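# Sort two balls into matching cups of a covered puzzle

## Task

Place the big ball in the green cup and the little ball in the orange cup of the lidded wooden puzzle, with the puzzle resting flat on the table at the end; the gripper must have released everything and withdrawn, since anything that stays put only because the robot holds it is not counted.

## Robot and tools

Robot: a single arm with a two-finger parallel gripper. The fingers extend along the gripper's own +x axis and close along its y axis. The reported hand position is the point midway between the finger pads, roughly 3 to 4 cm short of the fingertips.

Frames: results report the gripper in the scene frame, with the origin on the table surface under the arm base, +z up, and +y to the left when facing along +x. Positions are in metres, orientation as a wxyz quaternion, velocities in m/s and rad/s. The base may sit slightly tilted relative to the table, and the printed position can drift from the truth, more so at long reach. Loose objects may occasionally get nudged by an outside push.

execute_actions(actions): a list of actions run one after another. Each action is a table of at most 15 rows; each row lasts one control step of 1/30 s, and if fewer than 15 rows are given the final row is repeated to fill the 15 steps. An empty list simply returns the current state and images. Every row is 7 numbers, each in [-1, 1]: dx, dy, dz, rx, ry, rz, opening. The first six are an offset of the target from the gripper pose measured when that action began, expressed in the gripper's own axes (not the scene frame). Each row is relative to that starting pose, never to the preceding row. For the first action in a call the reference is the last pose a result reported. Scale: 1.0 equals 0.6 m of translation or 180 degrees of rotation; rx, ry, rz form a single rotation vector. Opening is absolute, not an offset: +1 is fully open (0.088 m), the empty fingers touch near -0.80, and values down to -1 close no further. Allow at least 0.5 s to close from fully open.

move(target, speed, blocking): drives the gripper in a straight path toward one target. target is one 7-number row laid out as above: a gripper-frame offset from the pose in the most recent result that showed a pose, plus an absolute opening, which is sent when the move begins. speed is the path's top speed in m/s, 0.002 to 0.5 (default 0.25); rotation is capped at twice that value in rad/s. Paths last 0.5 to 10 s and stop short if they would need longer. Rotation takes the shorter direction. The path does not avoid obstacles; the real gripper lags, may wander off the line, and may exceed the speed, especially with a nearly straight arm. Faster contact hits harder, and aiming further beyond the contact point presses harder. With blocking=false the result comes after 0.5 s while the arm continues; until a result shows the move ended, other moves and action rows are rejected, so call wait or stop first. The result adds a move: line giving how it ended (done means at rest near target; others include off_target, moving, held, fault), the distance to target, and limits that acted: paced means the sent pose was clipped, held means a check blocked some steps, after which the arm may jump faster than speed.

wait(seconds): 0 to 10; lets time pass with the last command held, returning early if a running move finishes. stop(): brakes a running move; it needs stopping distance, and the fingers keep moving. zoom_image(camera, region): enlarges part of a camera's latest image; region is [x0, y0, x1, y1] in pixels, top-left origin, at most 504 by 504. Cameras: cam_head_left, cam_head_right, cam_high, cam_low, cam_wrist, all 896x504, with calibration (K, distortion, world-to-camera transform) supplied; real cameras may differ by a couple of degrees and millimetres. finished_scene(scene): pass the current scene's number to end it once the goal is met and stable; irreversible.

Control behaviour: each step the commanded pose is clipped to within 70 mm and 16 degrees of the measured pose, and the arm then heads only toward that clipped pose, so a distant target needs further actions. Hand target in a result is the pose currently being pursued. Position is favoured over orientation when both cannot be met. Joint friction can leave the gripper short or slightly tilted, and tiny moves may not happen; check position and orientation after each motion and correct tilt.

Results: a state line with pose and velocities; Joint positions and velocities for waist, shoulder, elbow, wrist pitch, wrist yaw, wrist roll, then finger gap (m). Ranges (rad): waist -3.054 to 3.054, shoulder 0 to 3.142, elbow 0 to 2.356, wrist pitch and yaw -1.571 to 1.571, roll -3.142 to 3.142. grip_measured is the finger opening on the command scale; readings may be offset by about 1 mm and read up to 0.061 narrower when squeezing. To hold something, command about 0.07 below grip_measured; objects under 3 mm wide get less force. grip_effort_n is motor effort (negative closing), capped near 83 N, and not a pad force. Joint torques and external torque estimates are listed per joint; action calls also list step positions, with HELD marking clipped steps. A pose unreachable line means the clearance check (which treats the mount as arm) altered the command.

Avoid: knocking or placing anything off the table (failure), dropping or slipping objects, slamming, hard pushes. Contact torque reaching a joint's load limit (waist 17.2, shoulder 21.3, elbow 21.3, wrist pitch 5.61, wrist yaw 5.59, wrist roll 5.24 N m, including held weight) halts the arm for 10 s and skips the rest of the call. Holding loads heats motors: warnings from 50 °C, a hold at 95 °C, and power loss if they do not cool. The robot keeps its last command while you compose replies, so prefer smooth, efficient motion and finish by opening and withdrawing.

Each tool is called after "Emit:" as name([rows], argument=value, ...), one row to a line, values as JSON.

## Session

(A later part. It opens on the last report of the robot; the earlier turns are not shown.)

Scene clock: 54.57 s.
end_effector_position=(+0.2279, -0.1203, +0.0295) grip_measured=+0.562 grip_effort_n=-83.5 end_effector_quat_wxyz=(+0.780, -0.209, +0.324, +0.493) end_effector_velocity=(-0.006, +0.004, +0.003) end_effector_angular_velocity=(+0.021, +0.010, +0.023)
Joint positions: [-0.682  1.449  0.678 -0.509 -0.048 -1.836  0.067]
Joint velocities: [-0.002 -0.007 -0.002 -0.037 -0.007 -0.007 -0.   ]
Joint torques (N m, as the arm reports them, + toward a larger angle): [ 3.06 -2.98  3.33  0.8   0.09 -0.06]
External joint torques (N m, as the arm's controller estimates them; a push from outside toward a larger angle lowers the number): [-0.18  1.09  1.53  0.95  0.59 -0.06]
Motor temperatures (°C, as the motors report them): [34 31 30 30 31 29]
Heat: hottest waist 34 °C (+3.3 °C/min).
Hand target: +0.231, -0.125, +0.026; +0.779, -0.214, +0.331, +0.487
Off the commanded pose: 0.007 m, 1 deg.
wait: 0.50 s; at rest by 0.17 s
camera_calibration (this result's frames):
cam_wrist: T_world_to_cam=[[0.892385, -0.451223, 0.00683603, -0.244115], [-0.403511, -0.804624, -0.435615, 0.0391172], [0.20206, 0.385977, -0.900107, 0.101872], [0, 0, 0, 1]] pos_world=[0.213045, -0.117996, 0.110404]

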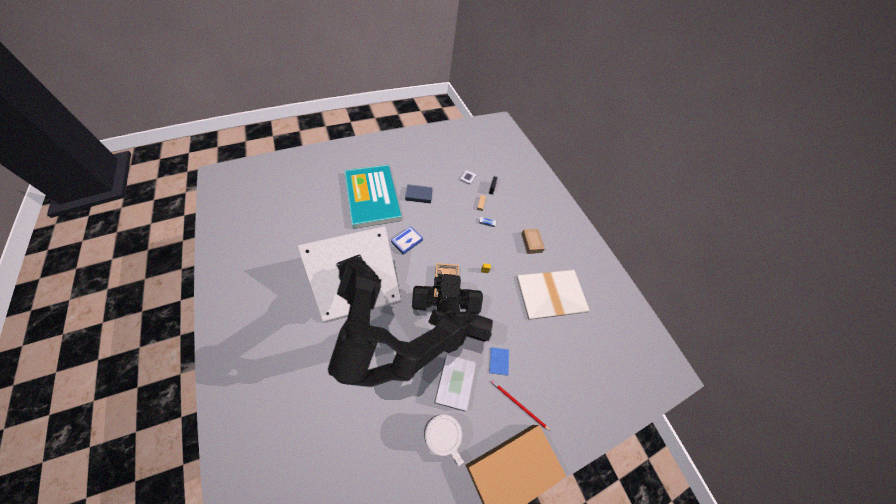

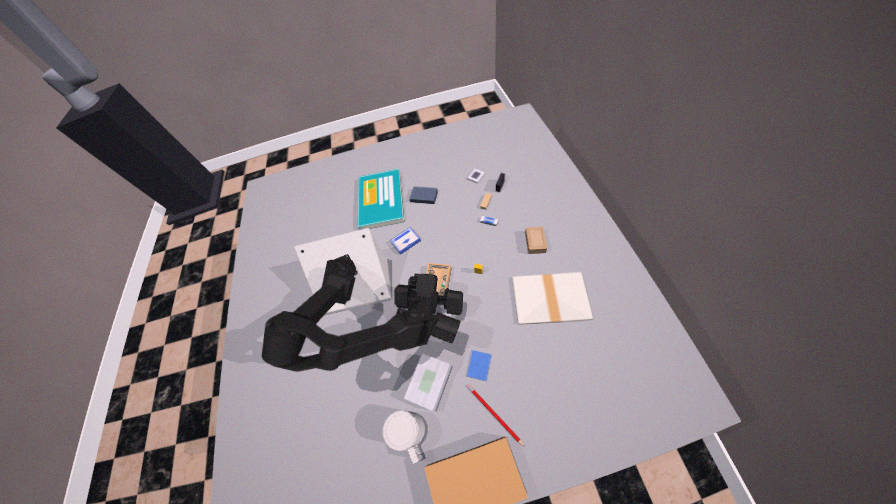

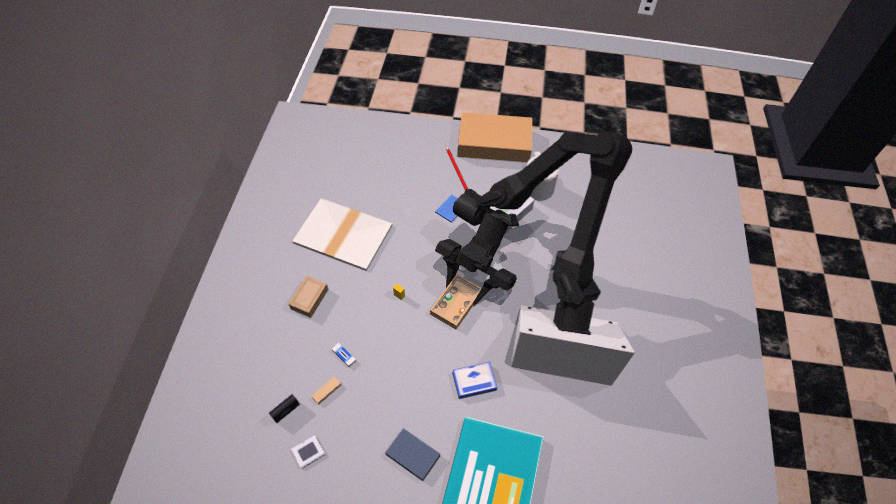

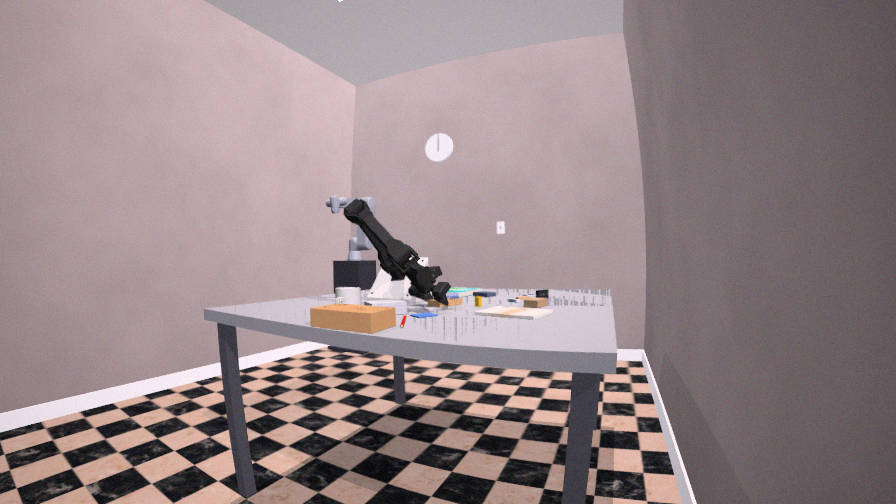

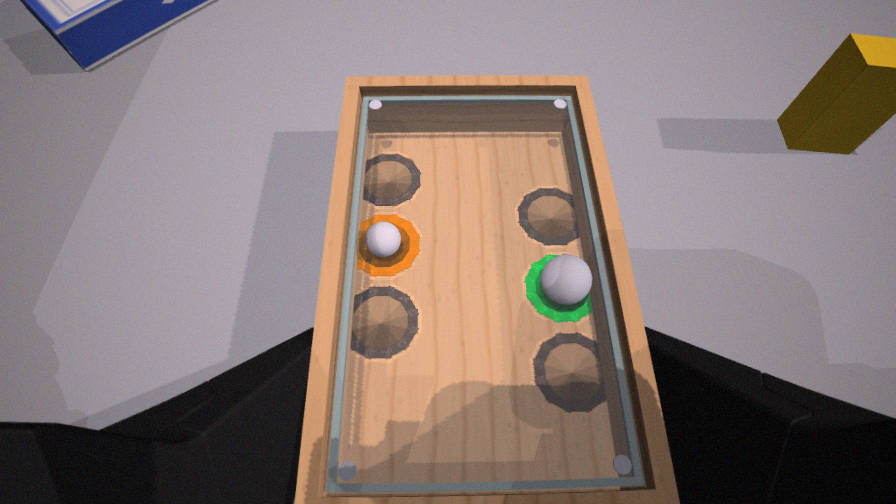

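Emit:
execute_actions([
  [[0,0,0,0,0,0,0.49],[0,0,0,0,0,0,0.49],[0,0,0,0,0,0,0.52],[0,0,0,0,0,0,0.55],[0,0,0,0,0,0,0.58],[0,0,0,0,0,0,0.61],[0,0,0,0,0,0,0.64],[0,0,0,0,0,0,0.68],[0,0,0,0,0,0,0.72],[0,0,0,0,0,0,0.77],[0,0,0,0,0,0,0.82],[0,0,0,0,0,0,0.88],[0,0,0,0,0,0,0.94],[0,0,0,0,0,0,1.0],[0,0,0,0,0,0,1.0]],
])

Emit:
move(target=[-0.2, 0, 0.03, 0, 0, 0, 1.0], speed=0.15)

Scene clock: 55.27 s.
end_effector_position=(+0.2277, -0.1201, +0.0296) grip_measured=+0.844 grip_effort_n=16.0 end_effector_quat_wxyz=(+0.780, -0.208, +0.324, +0.493) end_effector_velocity=(+0.002, +0.002, +0.001) end_effector_angular_velocity=(+0.018, -0.008, -0.012)
Joint positions: [-0.682  1.449  0.678 -0.51  -0.049 -1.836  0.08 ]
Joint velocities: [-0.002  0.002 -0.002  0.007 -0.022  0.007  0.052]
Joint torques (N m, as the arm reports them, + toward a larger angle): [ 3.32 -4.08  1.97  0.12 -0.54  0.01]
External joint torques (N m, as the arm's controller estimates them; a push from outside toward a larger angle lowers the number): [ 0.08 -0.04  0.1   0.24 -0.03  0.  ]
Motor temperatures (°C, as the motors report them): [34 31 30 30 31 29]
Heat: hottest waist 34 °C (+3.3 °C/min).
Hand target: +0.228, -0.120, +0.029; +0.780, -0.208, +0.324, +0.493
Off the commanded pose: 0.000 m, 0 deg.
Step readings (end_effector_position):
0: (+0.2279, -0.1203, +0.0295)
1: (+0.2279, -0.1203, +0.0295)
2: (+0.2278, -0.1202, +0.0295)
4: (+0.2278, -0.1202, +0.0295)
8: (+0.2277, -0.1201, +0.0296)
15: end_effector_position above
camera_calibration (this result's frames):
cam_wrist: T_world_to_cam=[[0.892689, -0.450632, 0.00606585, -0.243863], [-0.403146, -0.804491, -0.436197, 0.0391763], [0.201444, 0.386942, -0.899831, 0.102162], [0, 0, 0, 1]] pos_world=[0.212907, -0.117906, 0.110496]

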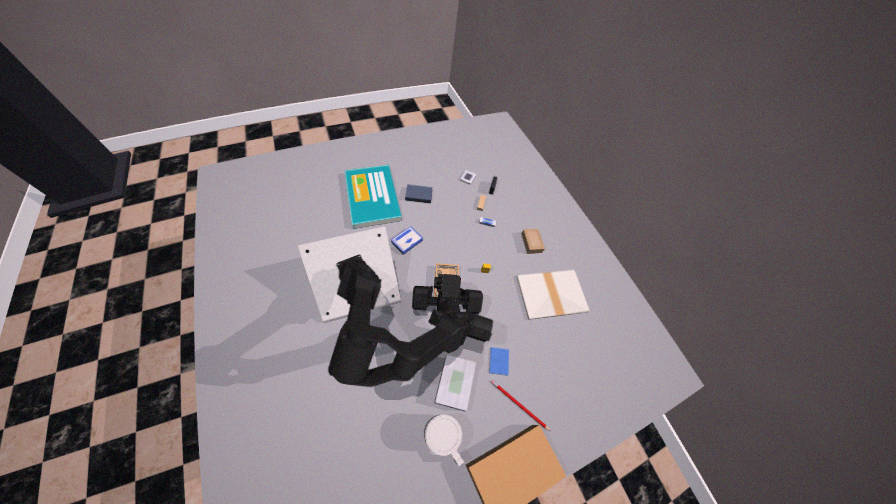

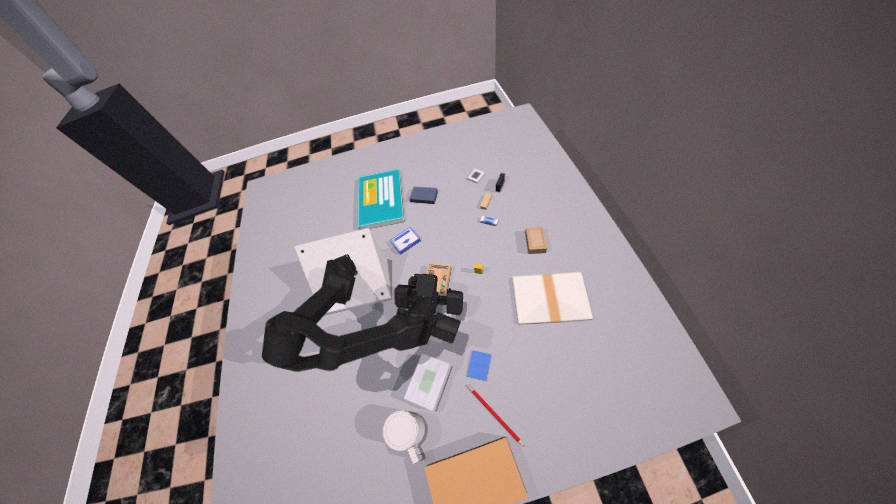

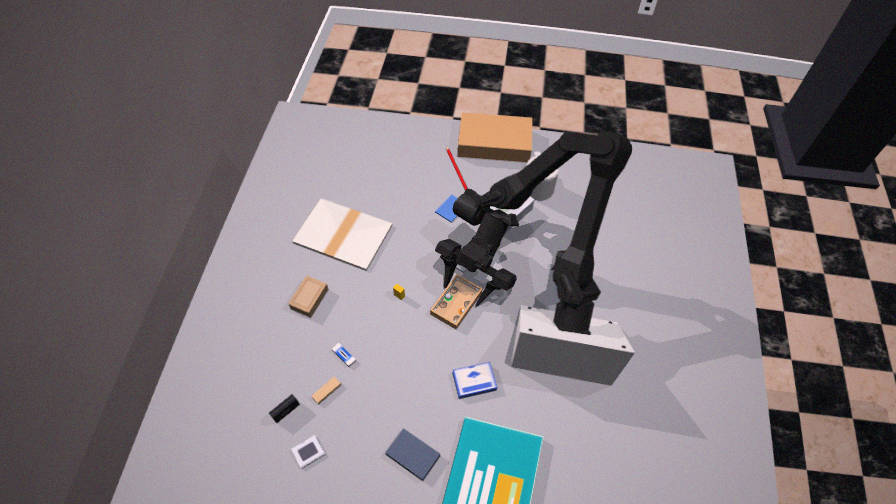

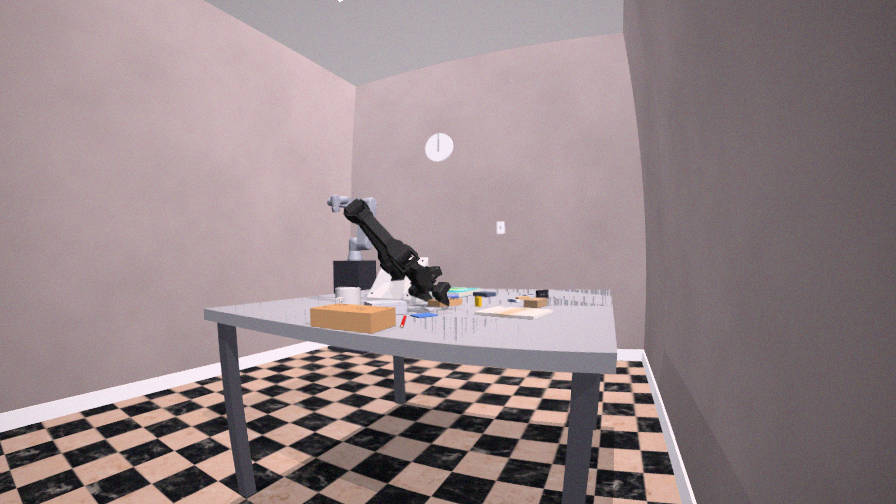

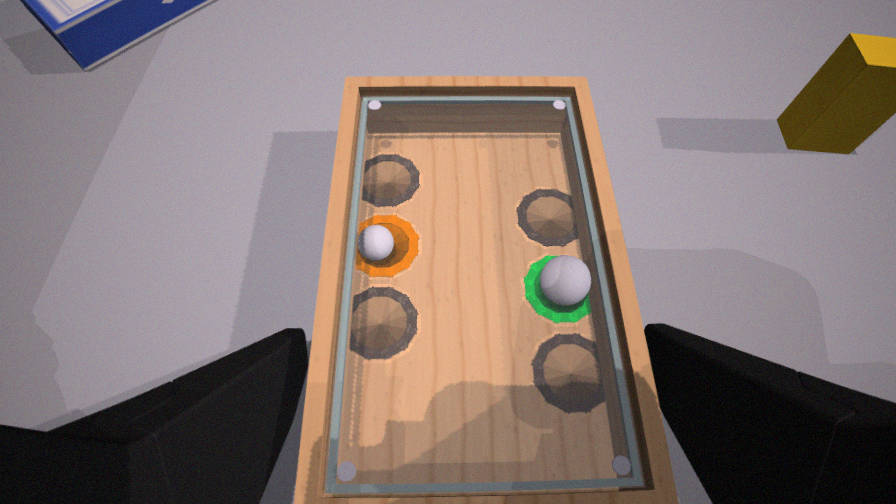

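Scene clock: 56.67 s.
end_effector_position=(+0.1954, -0.1819, +0.1242) grip_measured=+0.987 grip_effort_n=16.0 end_effector_quat_wxyz=(+0.778, -0.205, +0.324, +0.499) end_effector_velocity=(-0.003, -0.000, +0.003) end_effector_angular_velocity=(+0.012, +0.007, -0.003)
Joint positions: [-0.63   1.167  0.936 -1.062 -0.036 -1.786  0.087]
Joint velocities: [-0.002 -0.007  0.007 -0.022 -0.007  0.007  0.   ]
Joint torques (N m, as the arm reports them, + toward a larger angle): [ 3.04 -4.93  4.26 -0.1  -0.41  0.19]
External joint torques (N m, as the arm's controller estimates them; a push from outside toward a larger angle lowers the number): [ 0.6  -1.12  0.91 -0.01  0.1   0.18]
Motor temperatures (°C, as the motors report them): [34 31 30 30 31 29]
Heat: hottest waist 34 °C (+3.2 °C/min).
Hand target: +0.196, -0.185, +0.127; +0.780, -0.208, +0.324, +0.493
Off the commanded pose: 0.005 m, 1 deg.
move: done
camera_calibration (this result's frames):
cam_wrist: T_world_to_cam=[[0.89623, -0.443575, -0.00356616, -0.241649], [-0.399609, -0.803856, -0.440599, 0.0176736], [0.192572, 0.396303, -0.897697, 0.220873], [0, 0, 0, 1]] pos_world=[0.181102, -0.180515, 0.205202]

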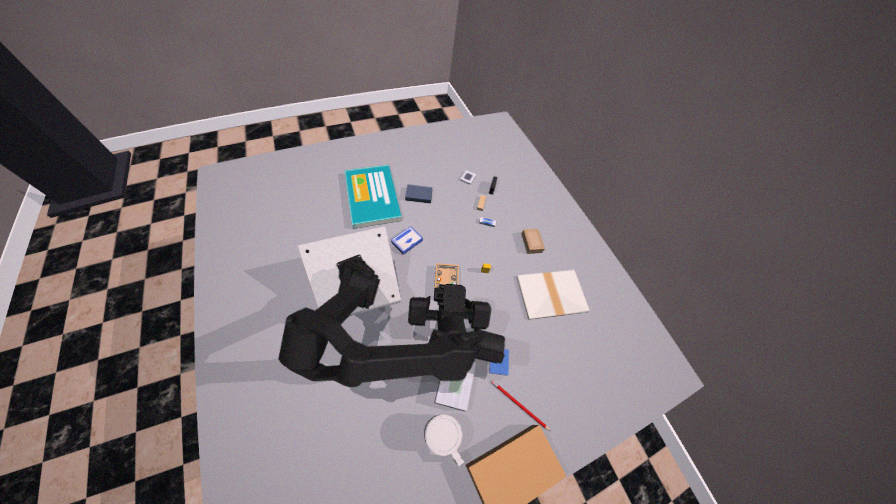

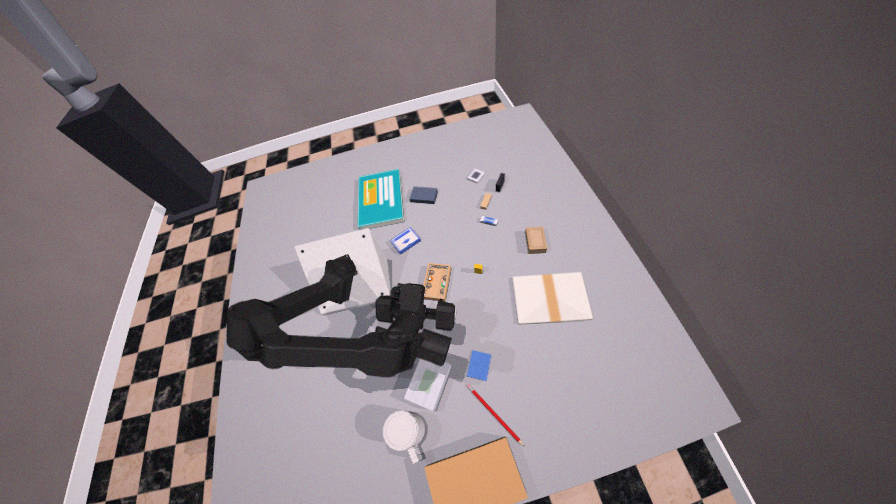

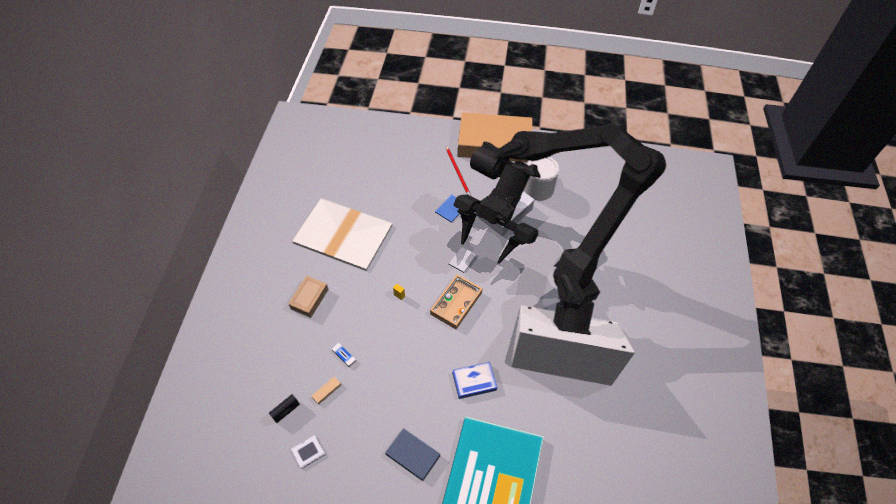

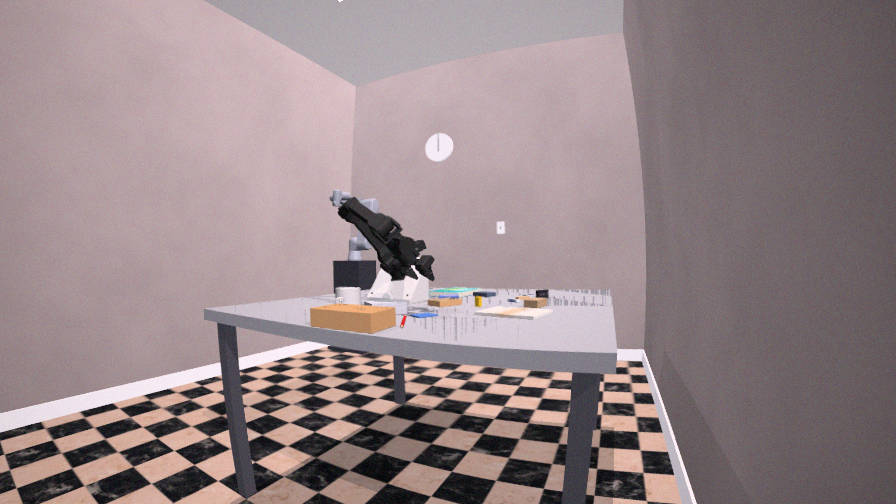

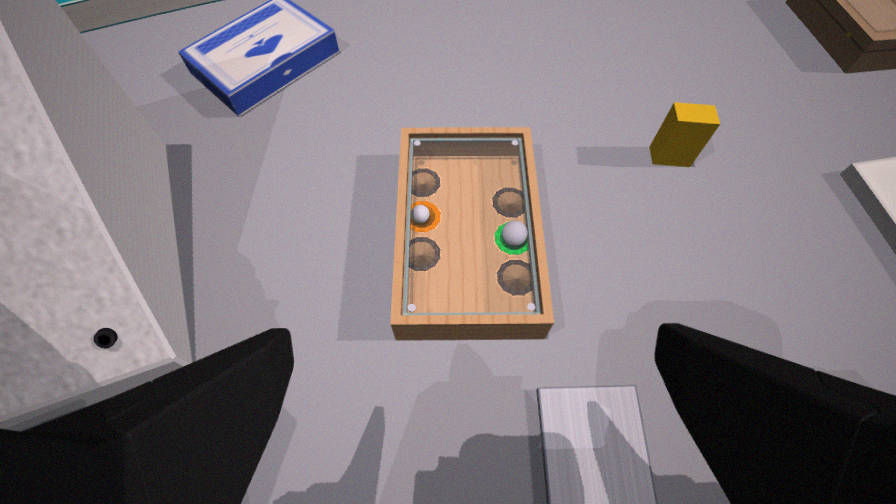

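Emit:
wait(seconds=1.5)

Scene clock: 58.23 s.
end_effector_position=(+0.1953, -0.1821, +0.1245) grip_measured=+0.987 grip_effort_n=16.0 end_effector_quat_wxyz=(+0.778, -0.204, +0.324, +0.499) end_effector_velocity=(-0.000, +0.003, +0.002) end_effector_angular_velocity=(+0.020, -0.011, +0.005)
Joint positions: [-0.629  1.166  0.937 -1.064 -0.036 -1.785  0.087]
Joint velocities: [-0.002 -0.002 -0.002 -0.007 -0.022 -0.007 -0.   ]
Joint torques (N m, as the arm reports them, + toward a larger angle): [ 3.   -4.93  4.36 -0.12 -0.41  0.19]
External joint torques (N m, as the arm's controller estimates them; a push from outside toward a larger angle lowers the number): [ 0.54 -1.14  1.02 -0.02  0.11  0.18]
Motor temperatures (°C, as the motors report them): [34 31 30 30 31 29]
Heat: hottest waist 34 °C (+3.1 °C/min).
Hand target: +0.196, -0.185, +0.127; +0.780, -0.208, +0.324, +0.493
Off the commanded pose: 0.004 m, 1 deg.
wait: 1.50 s; at rest by 0.10 s
camera_calibration (this result's frames):
cam_wrist: T_world_to_cam=[[0.896359, -0.443311, -0.00389574, -0.241519], [-0.39954, -0.803986, -0.440424, 0.0175547], [0.192113, 0.396335, -0.897781, 0.221336], [0, 0, 0, 1]] pos_world=[0.18098, -0.180677, 0.205502]

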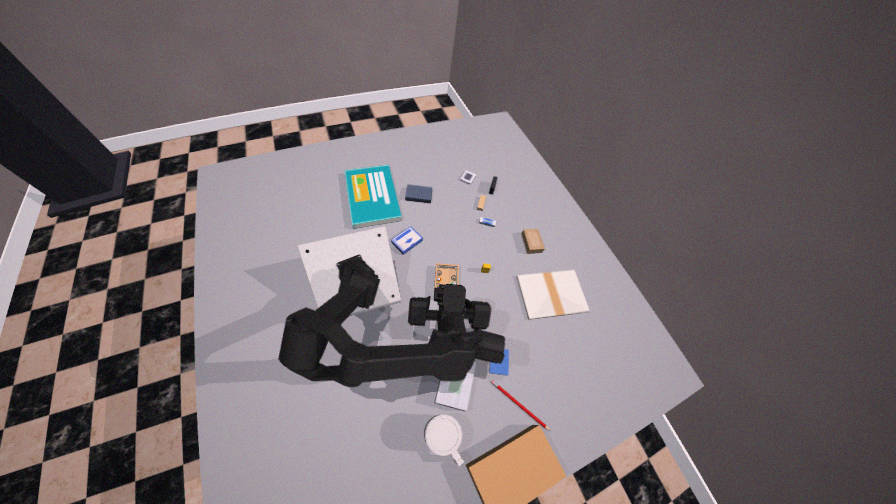

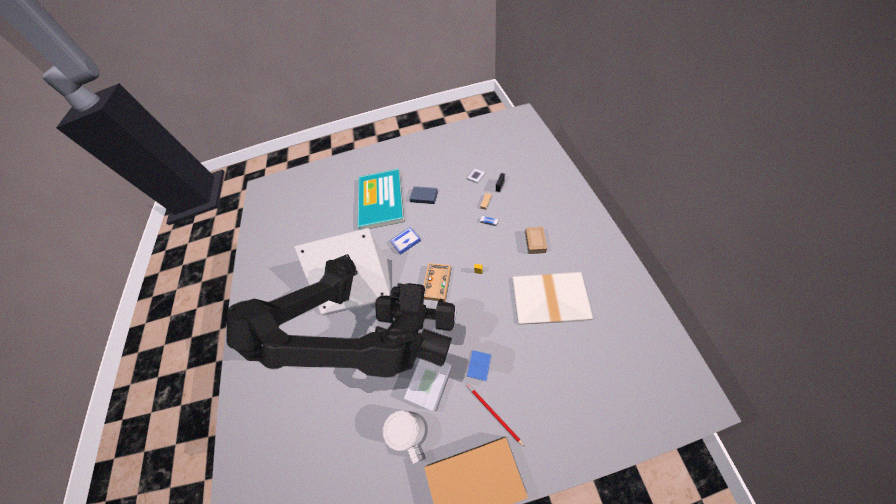

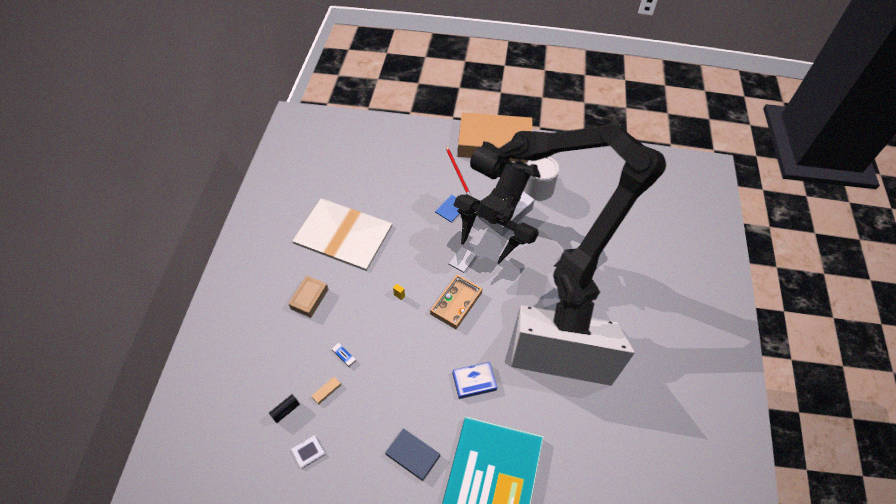

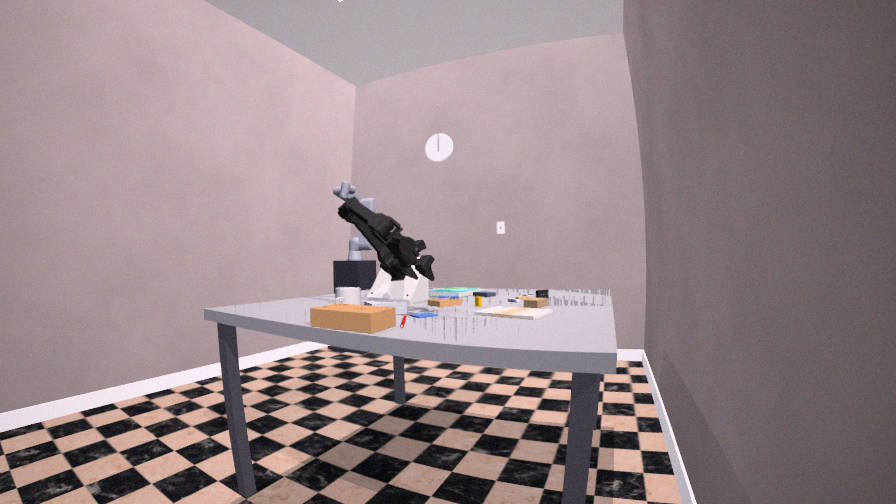

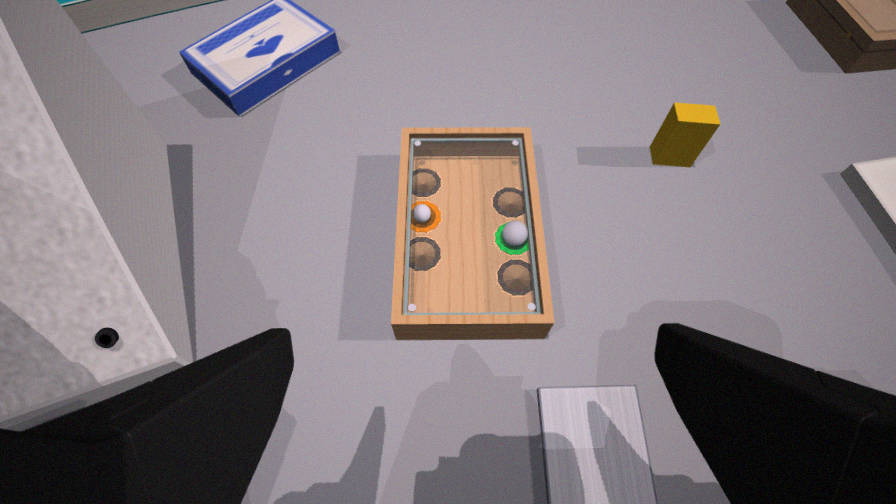

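Emit:
finished_scene(scene=1)

The scene is finished: the task was done.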